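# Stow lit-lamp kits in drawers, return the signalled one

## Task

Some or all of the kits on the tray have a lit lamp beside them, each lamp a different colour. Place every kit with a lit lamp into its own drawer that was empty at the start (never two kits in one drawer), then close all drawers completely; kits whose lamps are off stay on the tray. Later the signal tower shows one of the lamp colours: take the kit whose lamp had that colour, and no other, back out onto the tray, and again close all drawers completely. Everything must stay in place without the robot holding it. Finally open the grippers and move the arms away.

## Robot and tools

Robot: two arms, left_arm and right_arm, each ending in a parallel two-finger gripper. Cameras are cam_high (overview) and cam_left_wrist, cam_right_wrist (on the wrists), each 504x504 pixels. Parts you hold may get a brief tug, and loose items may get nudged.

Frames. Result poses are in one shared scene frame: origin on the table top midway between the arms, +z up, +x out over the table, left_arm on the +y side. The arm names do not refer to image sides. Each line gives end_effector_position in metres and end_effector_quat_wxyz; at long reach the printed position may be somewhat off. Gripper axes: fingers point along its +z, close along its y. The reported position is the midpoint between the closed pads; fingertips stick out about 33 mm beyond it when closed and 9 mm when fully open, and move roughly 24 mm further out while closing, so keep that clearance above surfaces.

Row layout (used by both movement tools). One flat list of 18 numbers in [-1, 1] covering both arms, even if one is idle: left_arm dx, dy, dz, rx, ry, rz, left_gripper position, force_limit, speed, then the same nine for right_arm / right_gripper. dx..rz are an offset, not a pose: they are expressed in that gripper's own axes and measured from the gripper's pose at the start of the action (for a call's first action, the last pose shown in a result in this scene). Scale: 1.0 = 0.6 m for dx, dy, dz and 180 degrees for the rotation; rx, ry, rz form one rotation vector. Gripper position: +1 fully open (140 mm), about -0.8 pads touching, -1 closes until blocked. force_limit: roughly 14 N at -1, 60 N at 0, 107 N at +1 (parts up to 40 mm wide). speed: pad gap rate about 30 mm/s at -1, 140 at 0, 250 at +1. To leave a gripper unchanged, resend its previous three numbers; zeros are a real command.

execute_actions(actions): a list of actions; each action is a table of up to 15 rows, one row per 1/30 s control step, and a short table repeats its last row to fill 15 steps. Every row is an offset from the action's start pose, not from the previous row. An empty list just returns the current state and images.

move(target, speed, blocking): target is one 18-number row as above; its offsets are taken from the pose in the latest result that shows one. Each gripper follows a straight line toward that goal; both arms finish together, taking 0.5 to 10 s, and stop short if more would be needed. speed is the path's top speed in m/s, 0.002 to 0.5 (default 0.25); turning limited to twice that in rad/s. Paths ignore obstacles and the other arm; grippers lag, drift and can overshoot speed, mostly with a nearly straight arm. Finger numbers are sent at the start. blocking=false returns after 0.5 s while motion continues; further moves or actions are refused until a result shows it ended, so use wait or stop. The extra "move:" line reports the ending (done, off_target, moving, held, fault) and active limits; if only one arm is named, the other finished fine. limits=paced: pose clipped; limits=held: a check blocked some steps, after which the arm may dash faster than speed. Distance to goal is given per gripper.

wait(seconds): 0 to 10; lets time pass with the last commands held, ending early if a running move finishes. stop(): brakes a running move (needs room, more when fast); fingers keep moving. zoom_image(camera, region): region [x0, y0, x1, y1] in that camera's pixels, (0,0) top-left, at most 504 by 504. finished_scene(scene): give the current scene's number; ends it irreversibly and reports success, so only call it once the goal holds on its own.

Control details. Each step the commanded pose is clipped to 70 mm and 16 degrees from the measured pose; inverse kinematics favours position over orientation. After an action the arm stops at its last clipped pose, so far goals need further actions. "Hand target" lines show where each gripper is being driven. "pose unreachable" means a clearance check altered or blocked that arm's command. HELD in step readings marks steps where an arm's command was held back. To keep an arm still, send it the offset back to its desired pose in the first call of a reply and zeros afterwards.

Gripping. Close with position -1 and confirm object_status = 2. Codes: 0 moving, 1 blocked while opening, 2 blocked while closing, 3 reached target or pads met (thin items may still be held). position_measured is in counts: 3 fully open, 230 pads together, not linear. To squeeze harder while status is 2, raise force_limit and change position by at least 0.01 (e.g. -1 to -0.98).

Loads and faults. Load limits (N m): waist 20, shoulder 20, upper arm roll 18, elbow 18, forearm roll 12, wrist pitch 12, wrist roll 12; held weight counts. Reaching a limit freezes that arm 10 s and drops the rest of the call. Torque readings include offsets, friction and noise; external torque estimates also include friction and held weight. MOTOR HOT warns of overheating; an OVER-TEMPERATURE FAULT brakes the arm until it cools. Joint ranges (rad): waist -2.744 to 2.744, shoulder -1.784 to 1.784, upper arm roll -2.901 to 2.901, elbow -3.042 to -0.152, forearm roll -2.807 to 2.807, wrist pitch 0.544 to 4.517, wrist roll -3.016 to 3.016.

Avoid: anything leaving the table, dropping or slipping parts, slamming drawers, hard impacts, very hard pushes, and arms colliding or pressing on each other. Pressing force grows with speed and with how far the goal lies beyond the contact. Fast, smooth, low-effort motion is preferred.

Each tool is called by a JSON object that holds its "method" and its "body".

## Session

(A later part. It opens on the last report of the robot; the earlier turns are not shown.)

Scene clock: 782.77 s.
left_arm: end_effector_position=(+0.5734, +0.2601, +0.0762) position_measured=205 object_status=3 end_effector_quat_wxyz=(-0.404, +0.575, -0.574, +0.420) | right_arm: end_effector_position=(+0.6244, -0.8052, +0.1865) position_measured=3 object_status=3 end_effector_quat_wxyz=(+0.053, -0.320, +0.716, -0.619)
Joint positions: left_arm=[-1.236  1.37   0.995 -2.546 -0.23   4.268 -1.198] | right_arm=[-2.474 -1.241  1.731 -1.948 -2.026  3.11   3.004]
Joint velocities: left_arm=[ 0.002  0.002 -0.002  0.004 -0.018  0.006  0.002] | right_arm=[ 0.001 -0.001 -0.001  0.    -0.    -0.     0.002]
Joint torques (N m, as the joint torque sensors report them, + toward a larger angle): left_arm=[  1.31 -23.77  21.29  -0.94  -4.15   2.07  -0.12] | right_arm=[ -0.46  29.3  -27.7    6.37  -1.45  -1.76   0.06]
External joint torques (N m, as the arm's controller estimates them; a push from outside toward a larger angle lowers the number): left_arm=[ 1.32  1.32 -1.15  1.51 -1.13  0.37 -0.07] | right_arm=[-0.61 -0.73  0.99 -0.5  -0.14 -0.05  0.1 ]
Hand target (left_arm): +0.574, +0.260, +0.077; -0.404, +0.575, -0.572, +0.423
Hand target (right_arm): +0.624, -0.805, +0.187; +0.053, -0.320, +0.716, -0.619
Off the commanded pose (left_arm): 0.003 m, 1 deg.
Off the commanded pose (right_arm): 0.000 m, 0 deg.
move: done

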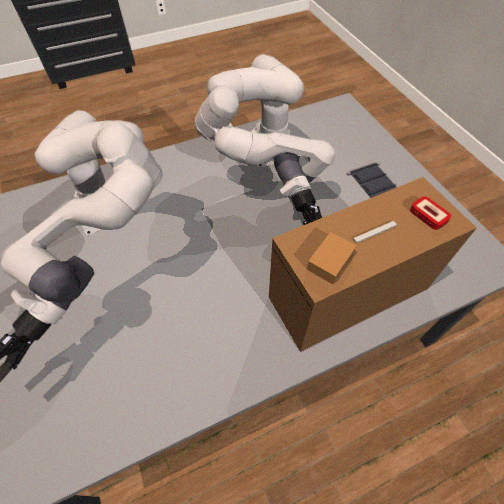

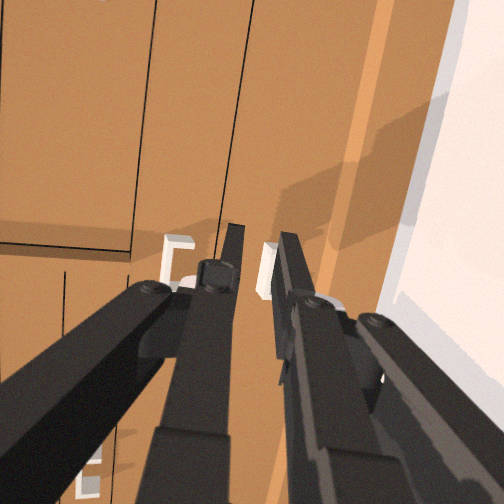

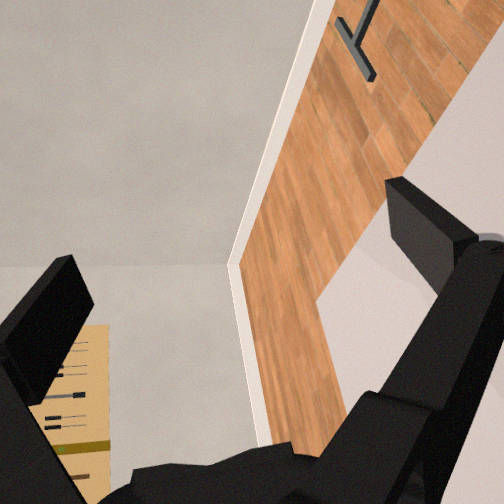

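{"method": "move", "body": {"target": [0.004,0.012,0,0,0,0,-0.6,0.8,0,0,0,0,0,0,0,1,0,0], "speed": 0.015}}

{"method": "move", "body": {"target": [0,0.001,0.034,0,0,0,-0.6,0.8,0,0,0,0,0,0,0,1,0,0], "speed": 0.015}}

Scene clock: 784.87 s.
left_arm: end_effector_position=(+0.5707, +0.2590, +0.0697) position_measured=205 object_status=3 end_effector_quat_wxyz=(-0.404, +0.575, -0.574, +0.419) | right_arm: end_effector_position=(+0.6244, -0.8052, +0.1865) position_measured=3 object_status=3 end_effector_quat_wxyz=(+0.053, -0.320, +0.716, -0.619)
Joint positions: left_arm=[-1.238  1.38   0.978 -2.543 -0.248  4.269 -1.198] | right_arm=[-2.474 -1.241  1.731 -1.948 -2.026  3.11   3.004]
Joint velocities: left_arm=[ 0.     0.001  0.    -0.    -0.008 -0.001  0.   ] | right_arm=[-0.001 -0.001 -0.001  0.    -0.001  0.001 -0.001]
Joint torques (N m, as the joint torque sensors report them, + toward a larger angle): left_arm=[ -0.95 -23.05  20.66  -1.16  -4.11   1.25   0.13] | right_arm=[ -0.5   29.38 -27.69   6.02  -1.45  -1.79   0.06]
External joint torques (N m, as the arm's controller estimates them; a push from outside toward a larger angle lowers the number): left_arm=[-1.04  2.07 -1.76  1.66 -1.06 -0.45  0.18] | right_arm=[-0.51 -0.64  1.03 -0.8  -0.15 -0.07  0.1 ]
Hand target (left_arm): +0.571, +0.258, +0.069; -0.404, +0.575, -0.574, +0.420
Hand target (right_arm): +0.624, -0.805, +0.187; +0.053, -0.320, +0.716, -0.619
Off the commanded pose (left_arm): 0.001 m, 0 deg.
Off the commanded pose (right_arm): 0.000 m, 0 deg.
move: done

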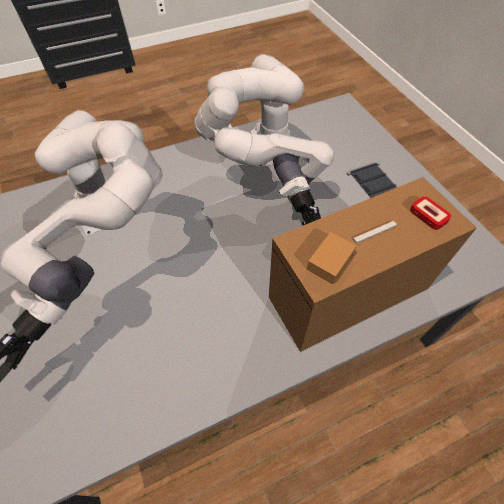

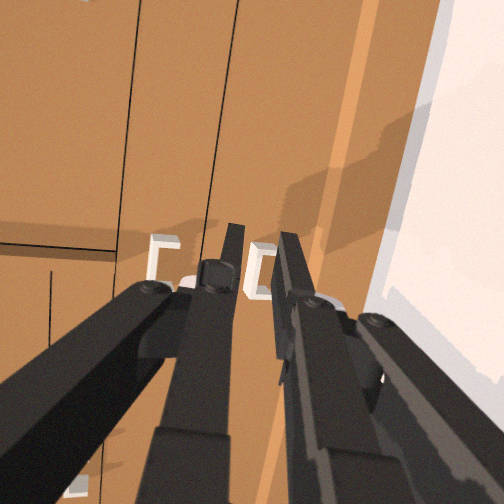

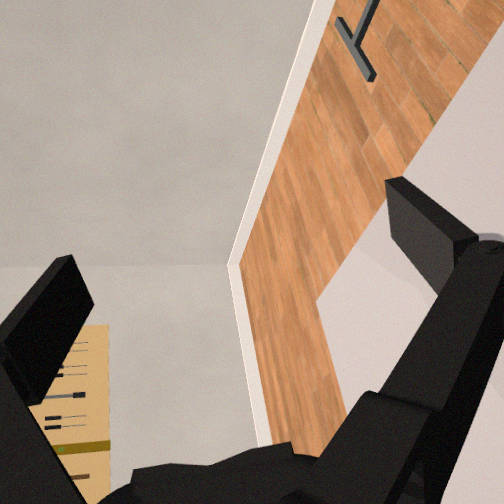

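Scene clock: 786.43 s.
left_arm: end_effector_position=(+0.5875, +0.2571, +0.0644) position_measured=205 object_status=3 end_effector_quat_wxyz=(-0.403, +0.575, -0.573, +0.423) | right_arm: end_effector_position=(+0.6244, -0.8052, +0.1865) position_measured=3 object_status=3 end_effector_quat_wxyz=(+0.053, -0.320, +0.716, -0.619)
Joint positions: left_arm=[-1.204  1.399  0.979 -2.483 -0.245  4.253 -1.198] | right_arm=[-2.474 -1.241  1.731 -1.948 -2.026  3.11   3.004]
Joint velocities: left_arm=[ 0.001 -0.    -0.001 -0.001 -0.001  0.    -0.   ] | right_arm=[ 0.001  0.001 -0.    -0.001 -0.     0.001  0.   ]
Joint torques (N m, as the joint torque sensors report them, + toward a larger angle): left_arm=[  3.69 -23.69  24.13   1.9   -1.79   0.71   0.1 ] | right_arm=[ -0.4   29.49 -27.43   6.16  -1.47  -1.8    0.07]
External joint torques (N m, as the arm's controller estimates them; a push from outside toward a larger angle lowers the number): left_arm=[ 3.71  2.42  1.14  4.29  1.25 -1.    0.15] | right_arm=[-0.37 -0.57  1.33 -0.63 -0.16 -0.09  0.11]
Hand target (left_arm): +0.590, +0.259, +0.063; -0.404, +0.575, -0.574, +0.419
Hand target (right_arm): +0.624, -0.805, +0.187; +0.053, -0.320, +0.716, -0.619
Off the commanded pose (left_arm): 0.003 m, 0 deg.
Off the commanded pose (right_arm): 0.000 m, 0 deg.
move: done

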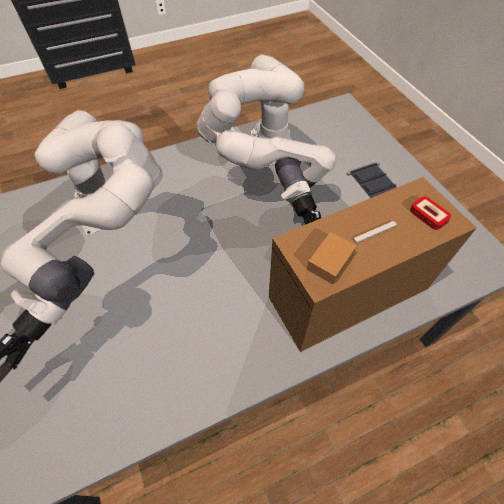

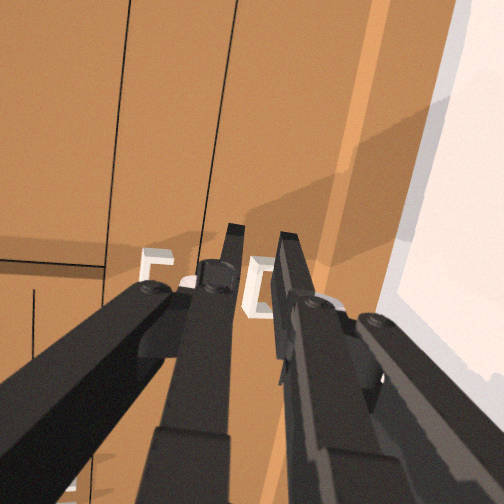

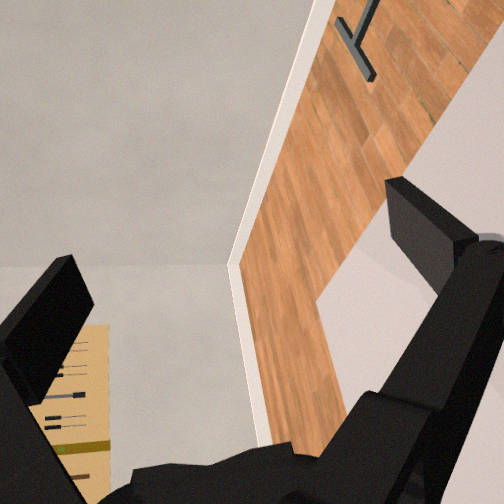

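{"method": "move", "body": {"target": [-0.014,-0.014,-0.006,0,0,0,-0.6,0.8,0,0,0,0,0,0,0,1,0,0], "speed": 0.015}}

{"method": "move", "body": {"target": [0,0,0.012,0,0,0,-0.6,0.8,0,0,0,0,0,0,0,1,0,0], "speed": 0.01}}

Scene clock: 789.27 s.
left_arm: end_effector_position=(+0.5864, +0.2636, +0.0713) position_measured=205 object_status=3 end_effector_quat_wxyz=(-0.402, +0.575, -0.574, +0.422) | right_arm: end_effector_position=(+0.6244, -0.8052, +0.1865) position_measured=3 object_status=3 end_effector_quat_wxyz=(+0.053, -0.320, +0.716, -0.619)
Joint positions: left_arm=[-1.193  1.385  0.995 -2.499 -0.217  4.271 -1.198] | right_arm=[-2.474 -1.241  1.731 -1.948 -2.026  3.11   3.004]
Joint velocities: left_arm=[ 0.004 -0.002  0.001 -0.     0.001  0.007  0.001] | right_arm=[ 0.    -0.    -0.001 -0.    -0.    -0.     0.   ]
Joint torques (N m, as the joint torque sensors report them, + toward a larger angle): left_arm=[  2.97 -26.24  24.99  -2.06  -2.24   2.03  -0.08] | right_arm=[ -0.63  29.16 -27.64   6.17  -1.42  -1.78   0.03]
External joint torques (N m, as the arm's controller estimates them; a push from outside toward a larger angle lowers the number): left_arm=[ 3.08 -0.38  2.17  0.05  0.76  0.31 -0.03] | right_arm=[-0.57 -0.87  1.15 -0.62 -0.11 -0.06  0.07]
Hand target (left_arm): +0.587, +0.266, +0.073; -0.403, +0.575, -0.573, +0.423
Hand target (right_arm): +0.624, -0.805, +0.187; +0.053, -0.320, +0.716, -0.619
Off the commanded pose (left_arm): 0.003 m, 0 deg.
Off the commanded pose (right_arm): 0.000 m, 0 deg.
move: done

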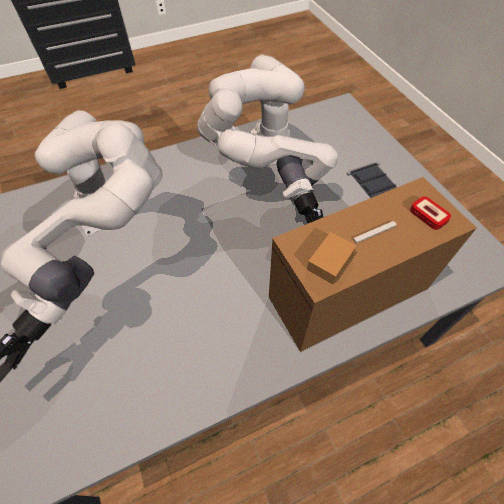

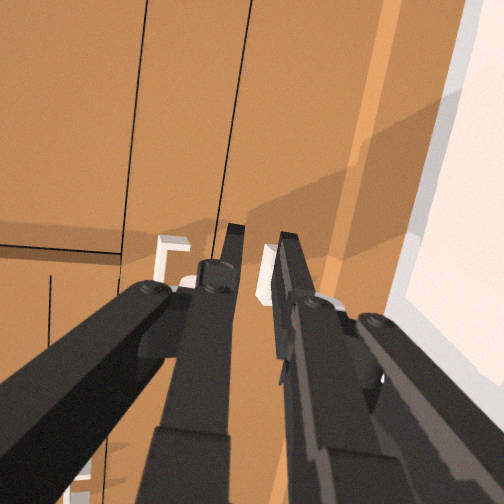

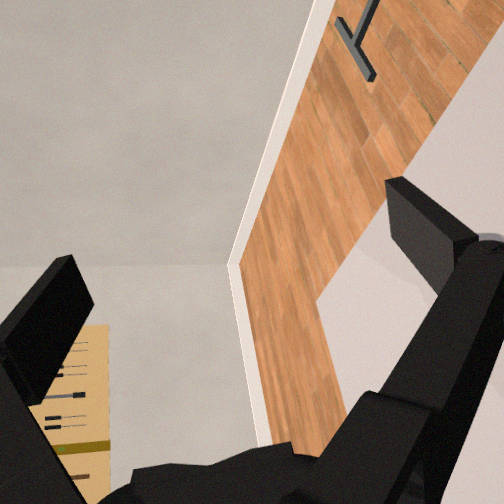

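Scene clock: 790.20 s.
left_arm: end_effector_position=(+0.5886, +0.2637, +0.0709) position_measured=205 object_status=3 end_effector_quat_wxyz=(-0.402, +0.574, -0.574, +0.424) | right_arm: end_effector_position=(+0.6244, -0.8052, +0.1865) position_measured=3 object_status=3 end_effector_quat_wxyz=(+0.053, -0.320, +0.716, -0.619)
Joint positions: left_arm=[-1.185  1.39   0.995 -2.491 -0.217  4.275 -1.198] | right_arm=[-2.474 -1.241  1.731 -1.948 -2.026  3.11   3.004]
Joint velocities: left_arm=[ 0.002 -0.    -0.002  0.001 -0.002  0.002 -0.   ] | right_arm=[-0.001 -0.001  0.001  0.001 -0.001 -0.     0.001]
Joint torques (N m, as the joint torque sensors report them, + toward a larger angle): left_arm=[  3.39 -23.68  23.5    6.29  -2.2   -0.3    0.17] | right_arm=[ -0.57  29.23 -27.42   6.34  -1.48  -1.8    0.08]
External joint torques (N m, as the arm's controller estimates them; a push from outside toward a larger angle lowers the number): left_arm=[ 3.41  2.34  0.53  8.41  0.81 -2.    0.22] | right_arm=[-0.56 -0.81  1.32 -0.47 -0.18 -0.09  0.12]
Hand target (left_arm): +0.593, +0.263, +0.069; -0.402, +0.575, -0.574, +0.422
Hand target (right_arm): +0.624, -0.805, +0.187; +0.053, -0.320, +0.716, -0.619
Off the commanded pose (left_arm): 0.005 m, 0 deg.
Off the commanded pose (right_arm): 0.000 m, 0 deg.
move: off_target (left_arm)

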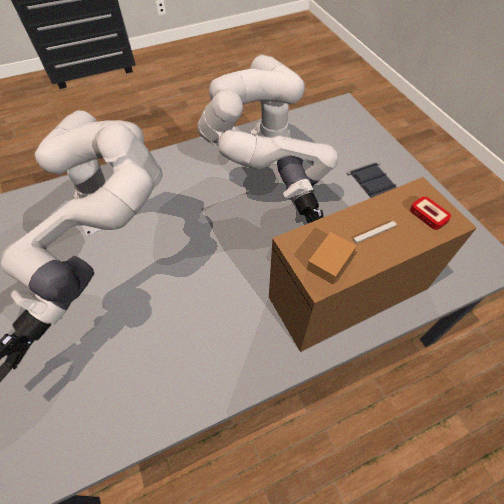

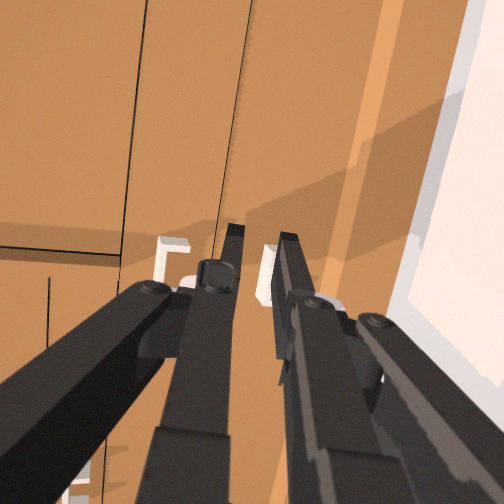

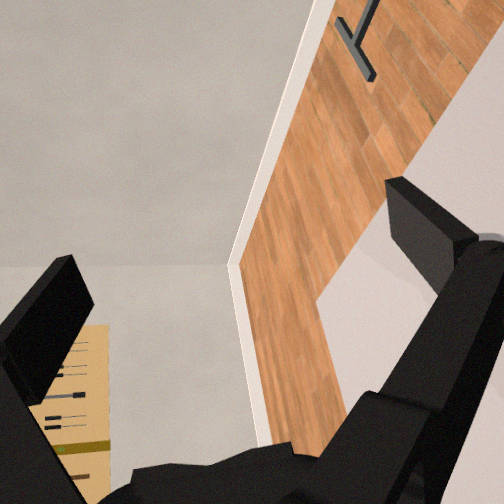

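{"method": "move", "body": {"target": [-0.003,0.008,-0.012,0,0,0,-0.58,0.8,0,0,0,0,0,0,0,1,0,0], "speed": 0.015}}

{"method": "move", "body": {"target": [0,-0.002,0.022,0,0,0,-0.58,0.8,0,0,0,0,0,0,0,1,0,0], "speed": 0.01}}

{"method": "move", "body": {"target": [0,0,0,0,0,0,-1,0.8,-0.8,0,0,0,0,0,0,1,0,0]}}

Scene clock: 793.40 s.
left_arm: end_effector_position=(+0.5816, +0.2664, +0.0680) position_measured=202 object_status=3 end_effector_quat_wxyz=(-0.402, +0.575, -0.574, +0.422) | right_arm: end_effector_position=(+0.6244, -0.8052, +0.1865) position_measured=3 object_status=3 end_effector_quat_wxyz=(+0.053, -0.320, +0.716, -0.619)
Joint positions: left_arm=[-1.189  1.391  0.984 -2.508 -0.226  4.287 -1.198] | right_arm=[-2.474 -1.241  1.731 -1.948 -2.026  3.11   3.004]
Joint velocities: left_arm=[-0.001 -0.001 -0.002 -0.    -0.006  0.007  0.   ] | right_arm=[ 0.001  0.001  0.001 -0.001  0.001 -0.    -0.   ]
Joint torques (N m, as the joint torque sensors report them, + toward a larger angle): left_arm=[ -0.57 -24.09  21.43  -2.99  -4.05   2.03   0.04] | right_arm=[ -0.46  29.47 -27.47   6.18  -1.44  -1.78   0.09]
External joint torques (N m, as the arm's controller estimates them; a push from outside toward a larger angle lowers the number): left_arm=[-0.54  1.73 -1.31 -0.62 -1.04  0.32  0.09] | right_arm=[-0.55 -0.6   1.26 -0.68 -0.14 -0.07  0.13]
Hand target (left_arm): +0.580, +0.266, +0.068; -0.402, +0.574, -0.574, +0.424
Hand target (right_arm): +0.624, -0.805, +0.187; +0.053, -0.320, +0.716, -0.619
Off the commanded pose (left_arm): 0.002 m, 0 deg.
Off the commanded pose (right_arm): 0.000 m, 0 deg.
move: done

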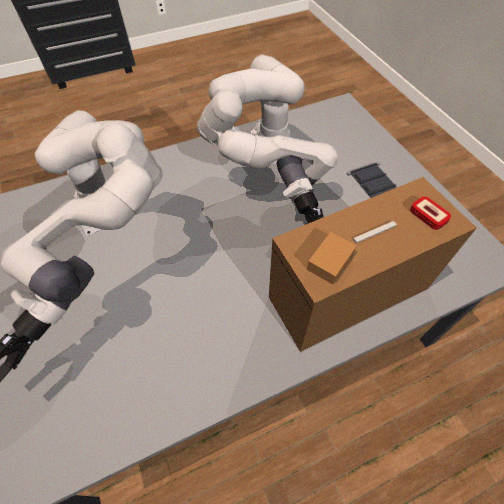

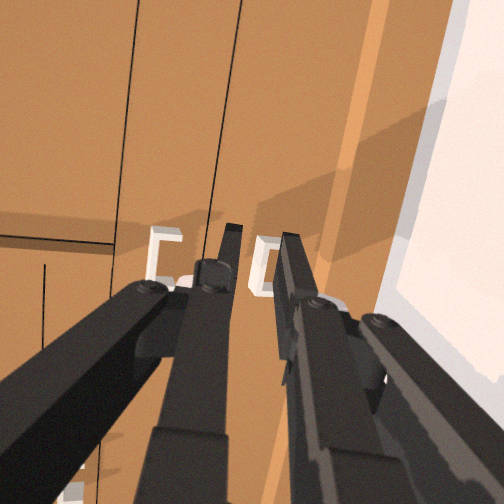

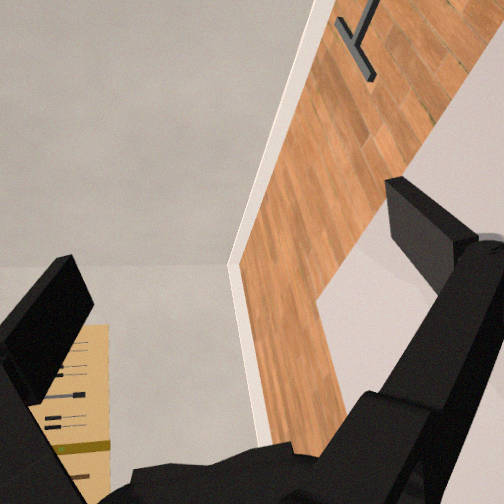

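Scene clock: 794.93 s.
left_arm: end_effector_position=(+0.5897, +0.2647, +0.0671) position_measured=202 object_status=3 end_effector_quat_wxyz=(-0.400, +0.574, -0.574, +0.426) | right_arm: end_effector_position=(+0.6244, -0.8052, +0.1865) position_measured=3 object_status=3 end_effector_quat_wxyz=(+0.053, -0.320, +0.716, -0.619)
Joint positions: left_arm=[-1.171  1.397  0.985 -2.48  -0.223  4.285 -1.198] | right_arm=[-2.474 -1.241  1.731 -1.948 -2.026  3.11   3.004]
Joint velocities: left_arm=[ 0.001 -0.    -0.001  0.     0.001  0.003  0.   ] | right_arm=[-0.002  0.     0.002 -0.    -0.001 -0.     0.001]
Joint torques (N m, as the joint torque sensors report them, + toward a larger angle): left_arm=[  4.26 -23.78  24.76   5.13  -1.65  -0.65   0.38] | right_arm=[ -0.64  29.37 -27.52   6.12  -1.47  -1.79   0.05]
External joint torques (N m, as the arm's controller estimates them; a push from outside toward a larger angle lowers the number): left_arm=[ 4.3   2.44  1.81  7.35  1.35 -2.37  0.43] | right_arm=[-0.44 -0.61  1.21 -0.55 -0.15 -0.08  0.09]
Hand target (left_arm): +0.594, +0.266, +0.065; -0.402, +0.575, -0.574, +0.422
Hand target (right_arm): +0.624, -0.805, +0.187; +0.053, -0.320, +0.716, -0.619
Off the commanded pose (left_arm): 0.005 m, 1 deg.
Off the commanded pose (right_arm): 0.000 m, 0 deg.
move: off_target (left_arm)

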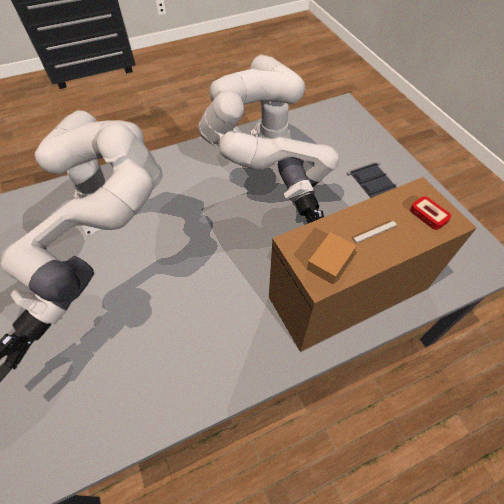

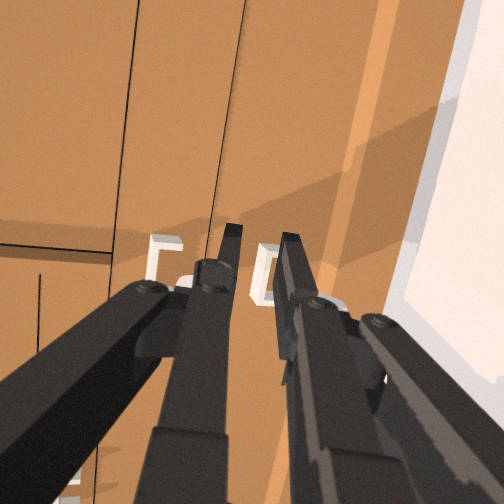

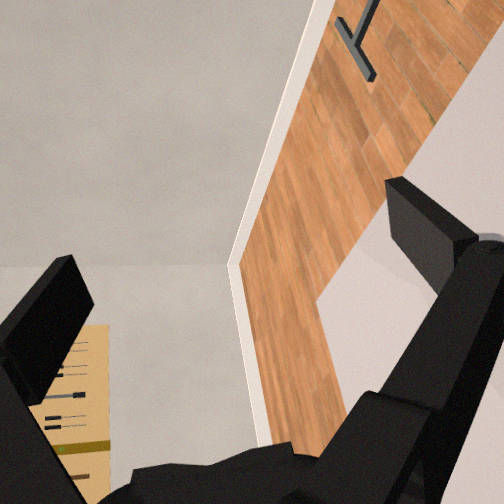

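Scene clock: 795.53 s.
left_arm: end_effector_position=(+0.5867, +0.2646, +0.0631) position_measured=235 object_status=3 end_effector_quat_wxyz=(-0.398, +0.575, -0.576, +0.424) | right_arm: end_effector_position=(+0.6244, -0.8052, +0.1865) position_measured=3 object_status=3 end_effector_quat_wxyz=(+0.053, -0.320, +0.716, -0.619)
Joint positions: left_arm=[-1.171  1.397  0.979 -2.484 -0.22   4.289 -1.197] | right_arm=[-2.474 -1.241  1.731 -1.948 -2.026  3.11   3.004]
Joint velocities: left_arm=[ 0.    -0.001  0.001 -0.002  0.001  0.001  0.002] | right_arm=[-0.001  0.001  0.     0.001 -0.    -0.    -0.   ]
Joint torques (N m, as the joint torque sensors report them, + toward a larger angle): left_arm=[  0.96 -26.57  26.34  -0.19  -3.77   1.27   0.  ] | right_arm=[ -0.42  29.31 -27.39   6.44  -1.47  -1.79   0.09]
External joint torques (N m, as the arm's controller estimates them; a push from outside toward a larger angle lowers the number): left_arm=[ 0.94 -0.34  3.45  2.17 -0.77 -0.47  0.05] | right_arm=[-0.38 -0.76  1.39 -0.4  -0.16 -0.07  0.13]
Hand target (left_arm): +0.590, +0.265, +0.067; -0.400, +0.574, -0.574, +0.426
Hand target (right_arm): +0.624, -0.805, +0.187; +0.053, -0.320, +0.716, -0.619
Off the commanded pose (left_arm): 0.005 m, 0 deg.
Off the commanded pose (right_arm): 0.000 m, 0 deg.
move: off_target (left_arm)

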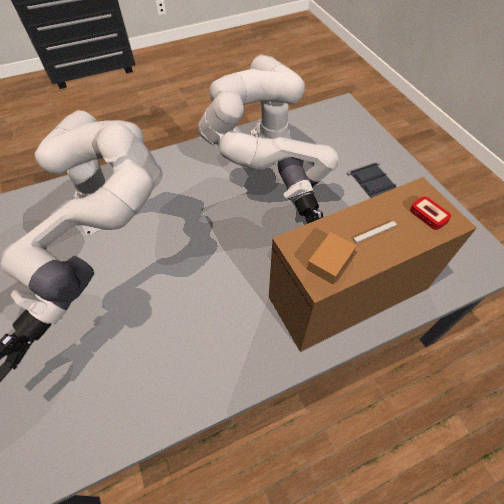

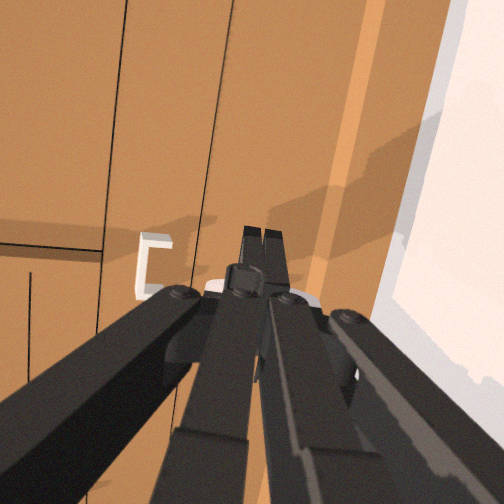

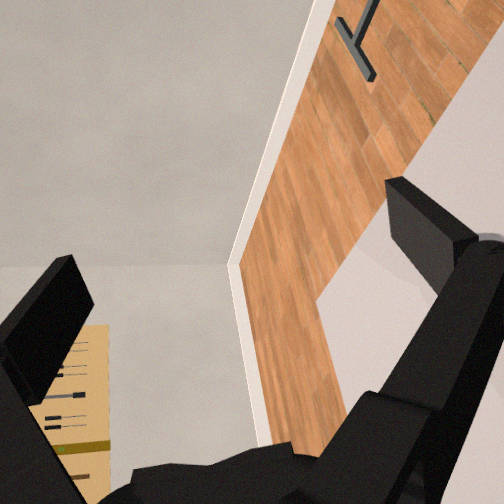

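{"method": "move", "body": {"target": [0,0.046,-0.152,-0.04,0,0,-1,0.8,-0.8,0,0,0,0,0,0,1,0,0], "speed": 0.04}}

{"method": "move", "body": {"target": [0,0,0,0,0,0,-0.6,0.8,0,0,0,0,0,0,0,1,0,0]}}

{"method": "move", "body": {"target": [0,0,-0.03,-0.08,0,0,-0.6,0.8,0,0,0,0,0,0,0,1,0,0], "speed": 0.07}}

{"method": "move", "body": {"target": [-0.05,-0.2,-0.24,-0.28,0,0,-0.2,0,0,0,0,0,0,0,0,1,0,0], "speed": 0.15}}

Scene clock: 800.97 s.
left_arm: end_effector_position=(+0.4944, +0.2612, +0.0688) position_measured=235 object_status=3 end_effector_quat_wxyz=(-0.361, +0.595, -0.601, +0.394) | right_arm: end_effector_position=(+0.6244, -0.8052, +0.1865) position_measured=3 object_status=3 end_effector_quat_wxyz=(+0.053, -0.320, +0.716, -0.619)
Joint positions: left_arm=[-1.311  1.234  0.982 -2.774 -0.122  4.353 -1.188] | right_arm=[-2.474 -1.241  1.731 -1.948 -2.026  3.11   3.004]
Joint velocities: left_arm=[-0.001 -0.004  0.001 -0.004  0.004  0.001  0.006] | right_arm=[ 0.001 -0.001  0.     0.001 -0.001  0.     0.001]
Joint torques (N m, as the joint torque sensors report them, + toward a larger angle): left_arm=[  0.83 -22.55  18.51  -6.53  -1.43   1.18   0.04] | right_arm=[ -0.67  29.32 -27.47   6.18  -1.47  -1.8    0.06]
External joint torques (N m, as the arm's controller estimates them; a push from outside toward a larger angle lowers the number): left_arm=[ 0.78 -0.45 -0.32 -3.67  1.46 -0.81  0.09] | right_arm=[-0.75 -0.72  1.25 -0.67 -0.16 -0.09  0.1 ]
Hand target (left_arm): +0.491, +0.266, +0.066; -0.362, +0.597, -0.602, +0.387
Hand target (right_arm): +0.624, -0.805, +0.187; +0.053, -0.320, +0.716, -0.619
Off the commanded pose (left_arm): 0.007 m, 1 deg.
Off the commanded pose (right_arm): 0.000 m, 0 deg.
move: off_target (left_arm)

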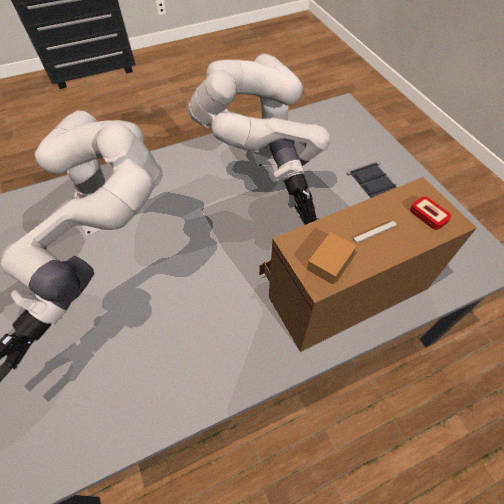

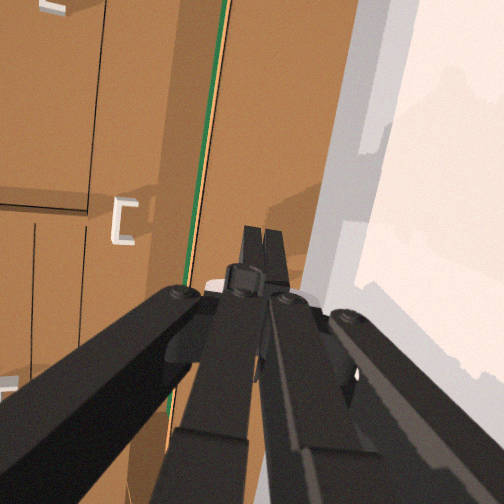

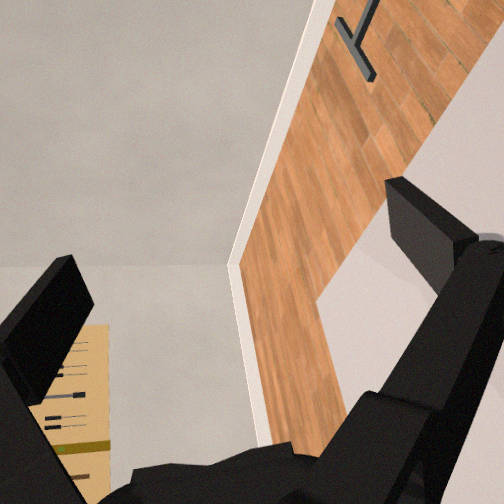

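Scene clock: 801.47 s.
left_arm: end_effector_position=(+0.4944, +0.2611, +0.0688) position_measured=205 object_status=3 end_effector_quat_wxyz=(-0.361, +0.595, -0.601, +0.394) | right_arm: end_effector_position=(+0.6244, -0.8052, +0.1865) position_measured=3 object_status=3 end_effector_quat_wxyz=(+0.053, -0.320, +0.716, -0.619)
Joint positions: left_arm=[-1.311  1.234  0.982 -2.774 -0.122  4.353 -1.188] | right_arm=[-2.474 -1.241  1.731 -1.948 -2.026  3.11   3.004]
Joint velocities: left_arm=[-0.001 -0.001 -0.    -0.     0.001  0.     0.   ] | right_arm=[ 0.002  0.001  0.    -0.001  0.     0.     0.001]
Joint torques (N m, as the joint torque sensors report them, + toward a larger angle): left_arm=[  0.37 -22.02  18.84  -2.48  -2.91   1.87  -0.03] | right_arm=[ -0.71  29.53 -27.63   6.15  -1.45  -1.77   0.06]
External joint torques (N m, as the arm's controller estimates them; a push from outside toward a larger angle lowers the number): left_arm=[ 0.45  0.17  0.04  0.33 -0.03 -0.13  0.02] | right_arm=[-0.76 -0.51  1.08 -0.66 -0.14 -0.06  0.1 ]
Hand target (left_arm): +0.494, +0.261, +0.069; -0.361, +0.595, -0.601, +0.394
Hand target (right_arm): +0.624, -0.805, +0.187; +0.053, -0.320, +0.716, -0.619
Off the commanded pose (left_arm): 0.000 m, 0 deg.
Off the commanded pose (right_arm): 0.000 m, 0 deg.
move: done

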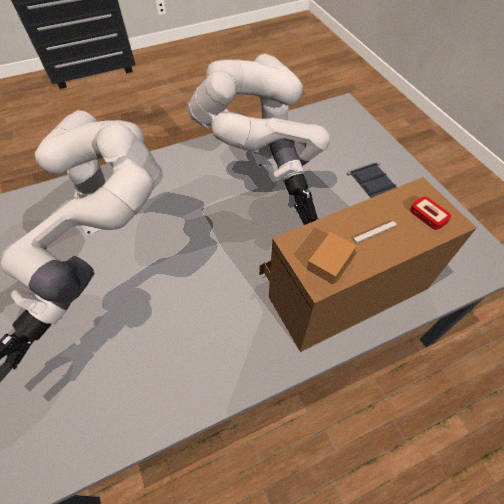

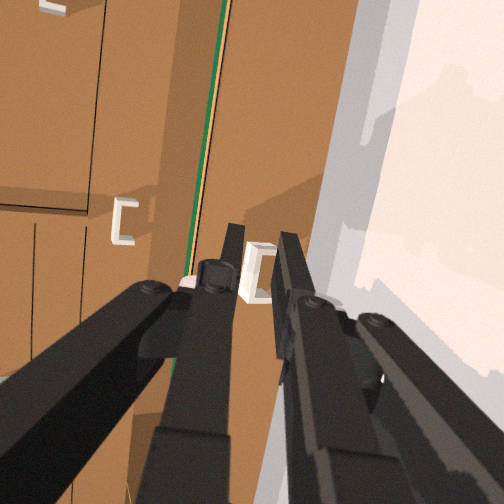

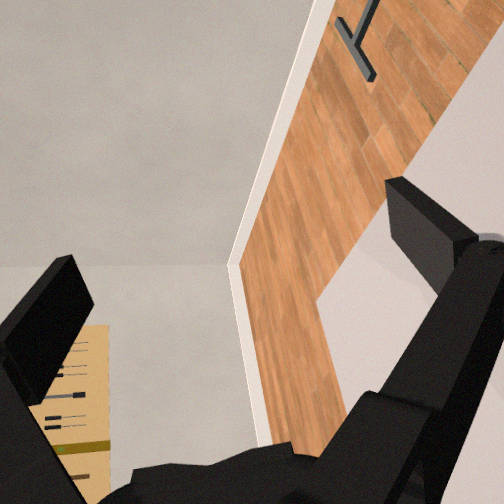

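Scene clock: 803.80 s.
left_arm: end_effector_position=(+0.4793, +0.2613, +0.0815) position_measured=205 object_status=3 end_effector_quat_wxyz=(-0.288, +0.632, -0.645, +0.318) | right_arm: end_effector_position=(+0.6244, -0.8052, +0.1865) position_measured=3 object_status=3 end_effector_quat_wxyz=(+0.053, -0.320, +0.716, -0.619)
Joint positions: left_arm=[-1.37   0.943  1.274 -2.828  0.393  4.123 -1.158] | right_arm=[-2.474 -1.241  1.731 -1.948 -2.026  3.11   3.004]
Joint velocities: left_arm=[-0.     0.001  0.002  0.001  0.008 -0.009 -0.001] | right_arm=[ 0.001 -0.     0.001 -0.     0.001  0.     0.002]
Joint torques (N m, as the joint torque sensors report them, + toward a larger angle): left_arm=[ -1.52 -19.75  18.58   4.23  -1.76   2.1    0.23] | right_arm=[ -0.53  29.37 -27.62   6.08  -1.45  -1.79   0.08]
External joint torques (N m, as the arm's controller estimates them; a push from outside toward a larger angle lowers the number): left_arm=[-1.57 -0.98  0.94 -0.81  0.96 -0.32  0.28] | right_arm=[-0.59 -0.62  1.03 -0.72 -0.15 -0.09  0.12]
Hand target (left_arm): +0.478, +0.261, +0.081; -0.288, +0.631, -0.647, +0.316
Hand target (right_arm): +0.624, -0.805, +0.187; +0.053, -0.320, +0.716, -0.619
Off the commanded pose (left_arm): 0.005 m, 1 deg.
Off the commanded pose (right_arm): 0.000 m, 0 deg.
move: off_target (left_arm)

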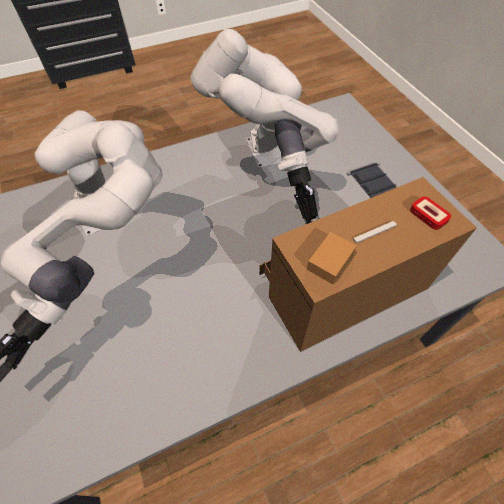

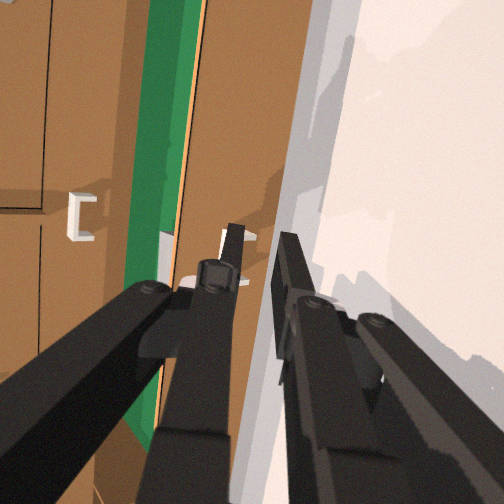

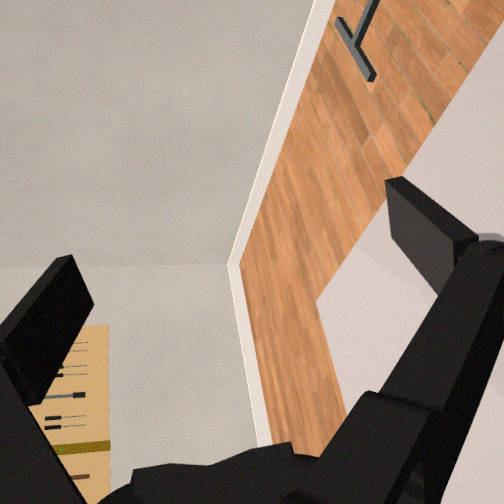

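Scene clock: 808.20 s.
left_arm: end_effector_position=(+0.4474, +0.3037, +0.2681) position_measured=154 object_status=3 end_effector_quat_wxyz=(-0.008, +0.688, -0.725, +0.021) | right_arm: end_effector_position=(+0.6244, -0.8052, +0.1865) position_measured=3 object_status=3 end_effector_quat_wxyz=(+0.053, -0.320, +0.716, -0.619)
Joint positions: left_arm=[-0.679  0.533  1.035 -1.474  2.653  4.503 -2.842] | right_arm=[-2.474 -1.241  1.731 -1.948 -2.026  3.11   3.004]
Joint velocities: left_arm=[ 0.052 -0.022 -0.085  0.02   0.05  -0.001 -0.074] | right_arm=[-0.001 -0.     0.    -0.001 -0.    -0.     0.001]
Joint torques (N m, as the joint torque sensors report them, + toward a larger angle): left_arm=[  1.92 -32.46   9.27  18.78   0.02   2.69  -0.12] | right_arm=[ -0.65  29.52 -27.44   6.33  -1.44  -1.78   0.06]
External joint torques (N m, as the arm's controller estimates them; a push from outside toward a larger angle lowers the number): left_arm=[ 2.1   1.02 -1.75  1.14  0.99  0.31 -0.12] | right_arm=[-0.56 -0.53  1.35 -0.41 -0.13 -0.06  0.09]
Hand target (left_arm): +0.447, +0.306, +0.269; -0.008, +0.696, -0.718, +0.018
Hand target (right_arm): +0.624, -0.805, +0.187; +0.053, -0.320, +0.716, -0.619
Off the commanded pose (left_arm): 0.007 m, 2 deg.
Off the commanded pose (right_arm): 0.000 m, 0 deg.
joint sent to its limit (left arm) — the command would take joint 6 (wrist pitch) past its upper limit, so that joint was sent only as far as its limit.
move: off_target (left_arm); limits=paced

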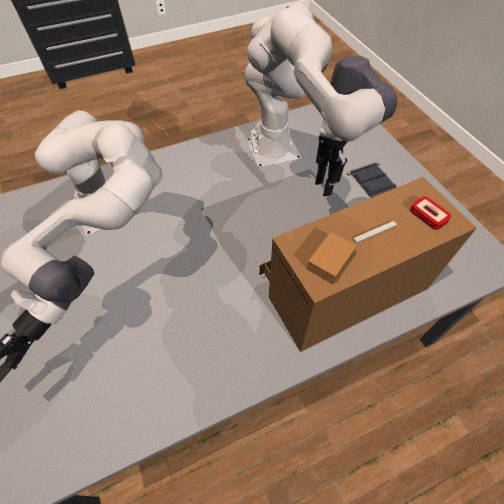

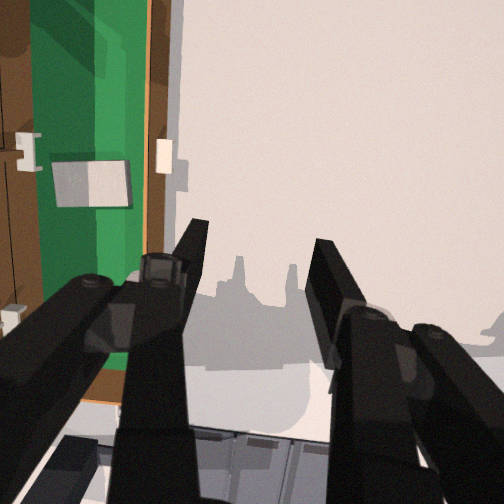

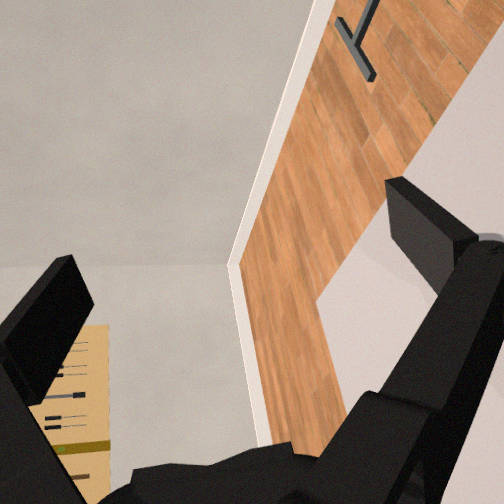

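{"method": "move", "body": {"target": [0,-0.1,-0.6,0.5,0,0,-0.2,0,0,0,0,0,0,0,0,1,0,0]}}

{"method": "move", "body": {"target": [0,0,0.2,0,0,0,-0.2,0,0,0,0,0,0,0,0,1,0,0]}}

Scene clock: 814.30 s.
left_arm: end_effector_position=(+0.4882, +0.3101, +0.6473) position_measured=154 object_status=3 end_effector_quat_wxyz=(+0.526, -0.501, +0.490, -0.482) | right_arm: end_effector_position=(+0.6244, -0.8052, +0.1865) position_measured=3 object_status=3 end_effector_quat_wxyz=(+0.053, -0.320, +0.716, -0.619)
Joint positions: left_arm=[-2.733  0.779  2.88  -2.247  2.715  3.209 -2.867] | right_arm=[-2.474 -1.241  1.731 -1.948 -2.026  3.11   3.004]
Joint velocities: left_arm=[ 0.     0.    -0.049  0.001  0.222 -0.023 -0.276] | right_arm=[-0.     0.001  0.001 -0.001  0.    -0.001 -0.   ]
Joint torques (N m, as the joint torque sensors report them, + toward a larger angle): left_arm=[-2.33  2.45  4.78 23.56 -0.57 -3.07 -0.17] | right_arm=[ -0.56  29.45 -27.7    6.05  -1.45  -1.78   0.07]
External joint torques (N m, as the arm's controller estimates them; a push from outside toward a larger angle lowers the number): left_arm=[-2.28 -0.66 -1.77  0.96  1.04 -0.65 -0.12] | right_arm=[-0.57 -0.63  1.04 -0.78 -0.15 -0.07  0.11]
Hand target (left_arm): +0.488, +0.309, +0.649; +0.514, -0.511, +0.475, -0.499
Hand target (right_arm): +0.624, -0.805, +0.187; +0.053, -0.320, +0.716, -0.619
Off the commanded pose (left_arm): 0.018 m, 7 deg.
Off the commanded pose (right_arm): 0.000 m, 0 deg.
joint sent to its limit (left arm) — the command would take joint 1 (waist) past its lower limit, so that joint was sent only as far as its limit.
move: off_target (left_arm)

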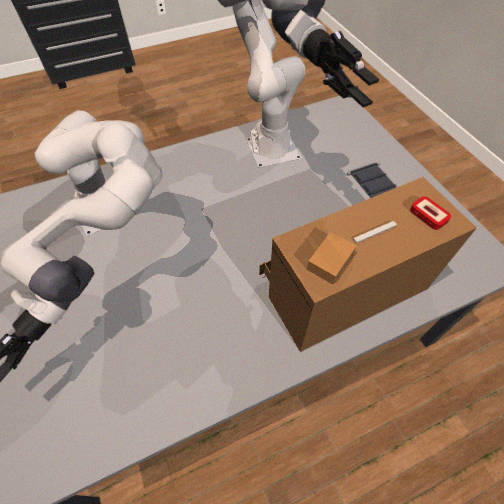

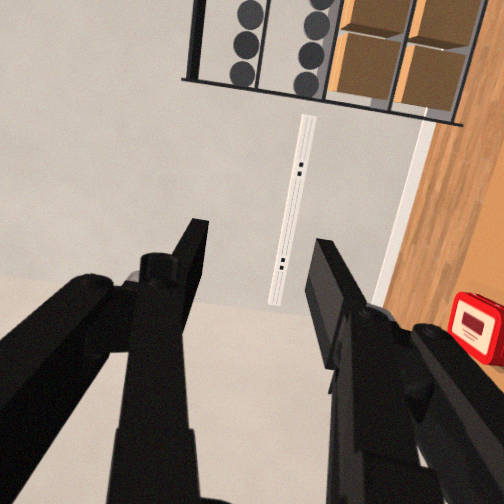

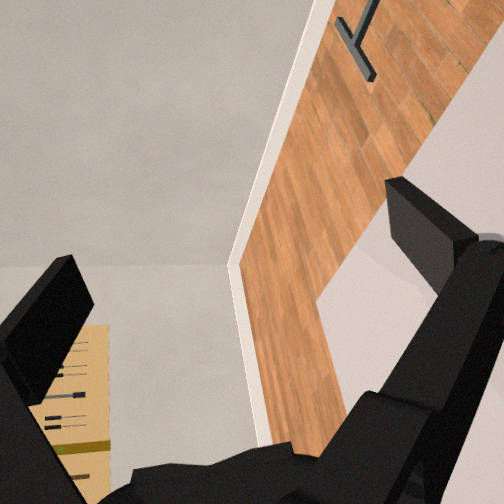

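Scene clock: 815.40 s.
left_arm: end_effector_position=(+0.6075, +0.3151, +0.6454) position_measured=154 object_status=3 end_effector_quat_wxyz=(+0.522, -0.503, +0.490, -0.485) | right_arm: end_effector_position=(+0.6244, -0.8052, +0.1865) position_measured=3 object_status=3 end_effector_quat_wxyz=(+0.053, -0.320, +0.716, -0.619)
Joint positions: left_arm=[-2.65   0.418  2.79  -1.992  2.717  3.1   -2.833] | right_arm=[-2.474 -1.241  1.731 -1.948 -2.026  3.11   3.004]
Joint velocities: left_arm=[ 0.015  0.001 -0.013  0.003 -0.    -0.001  0.004] | right_arm=[ 0.     0.001 -0.     0.001 -0.002 -0.    -0.   ]
Joint torques (N m, as the joint torque sensors report them, + toward a larger angle): left_arm=[ 1.85 12.67  2.84 24.66 -1.6  -2.92  0.17] | right_arm=[ -0.55  29.39 -27.44   6.05  -1.45  -1.79   0.05]
External joint torques (N m, as the arm's controller estimates them; a push from outside toward a larger angle lowers the number): left_arm=[ 1.9  -1.84 -2.12  1.02 -0.06 -0.53  0.22] | right_arm=[-0.5  -0.65  1.32 -0.71 -0.13 -0.07  0.09]
Hand target (left_arm): +0.608, +0.316, +0.647; +0.525, -0.501, +0.490, -0.484
Hand target (right_arm): +0.624, -0.805, +0.187; +0.053, -0.320, +0.716, -0.619
Off the commanded pose (left_arm): 0.004 m, 1 deg.
Off the commanded pose (right_arm): 0.000 m, 0 deg.
move: off_target (left_arm)

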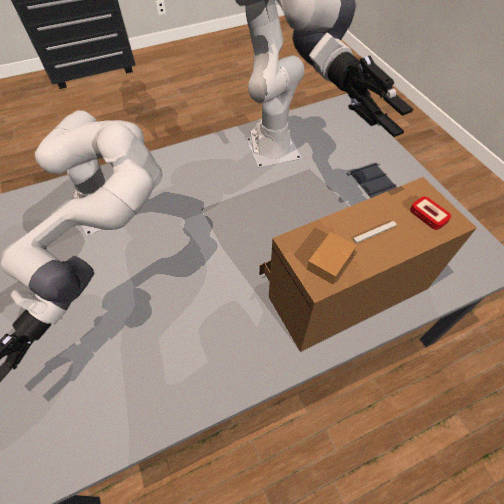

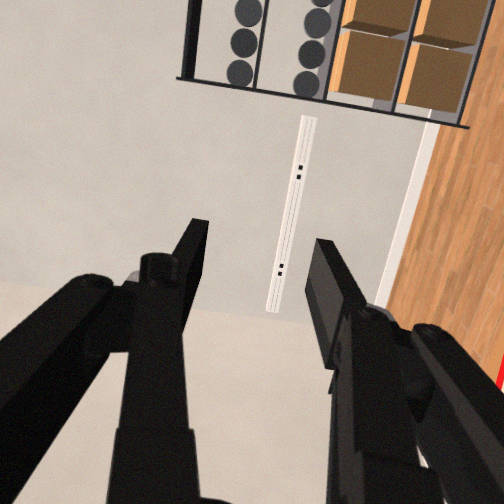

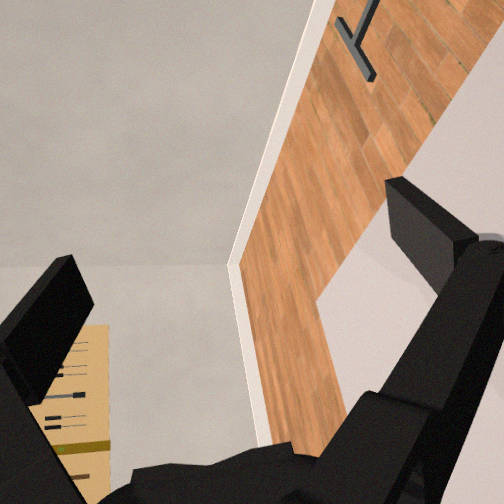

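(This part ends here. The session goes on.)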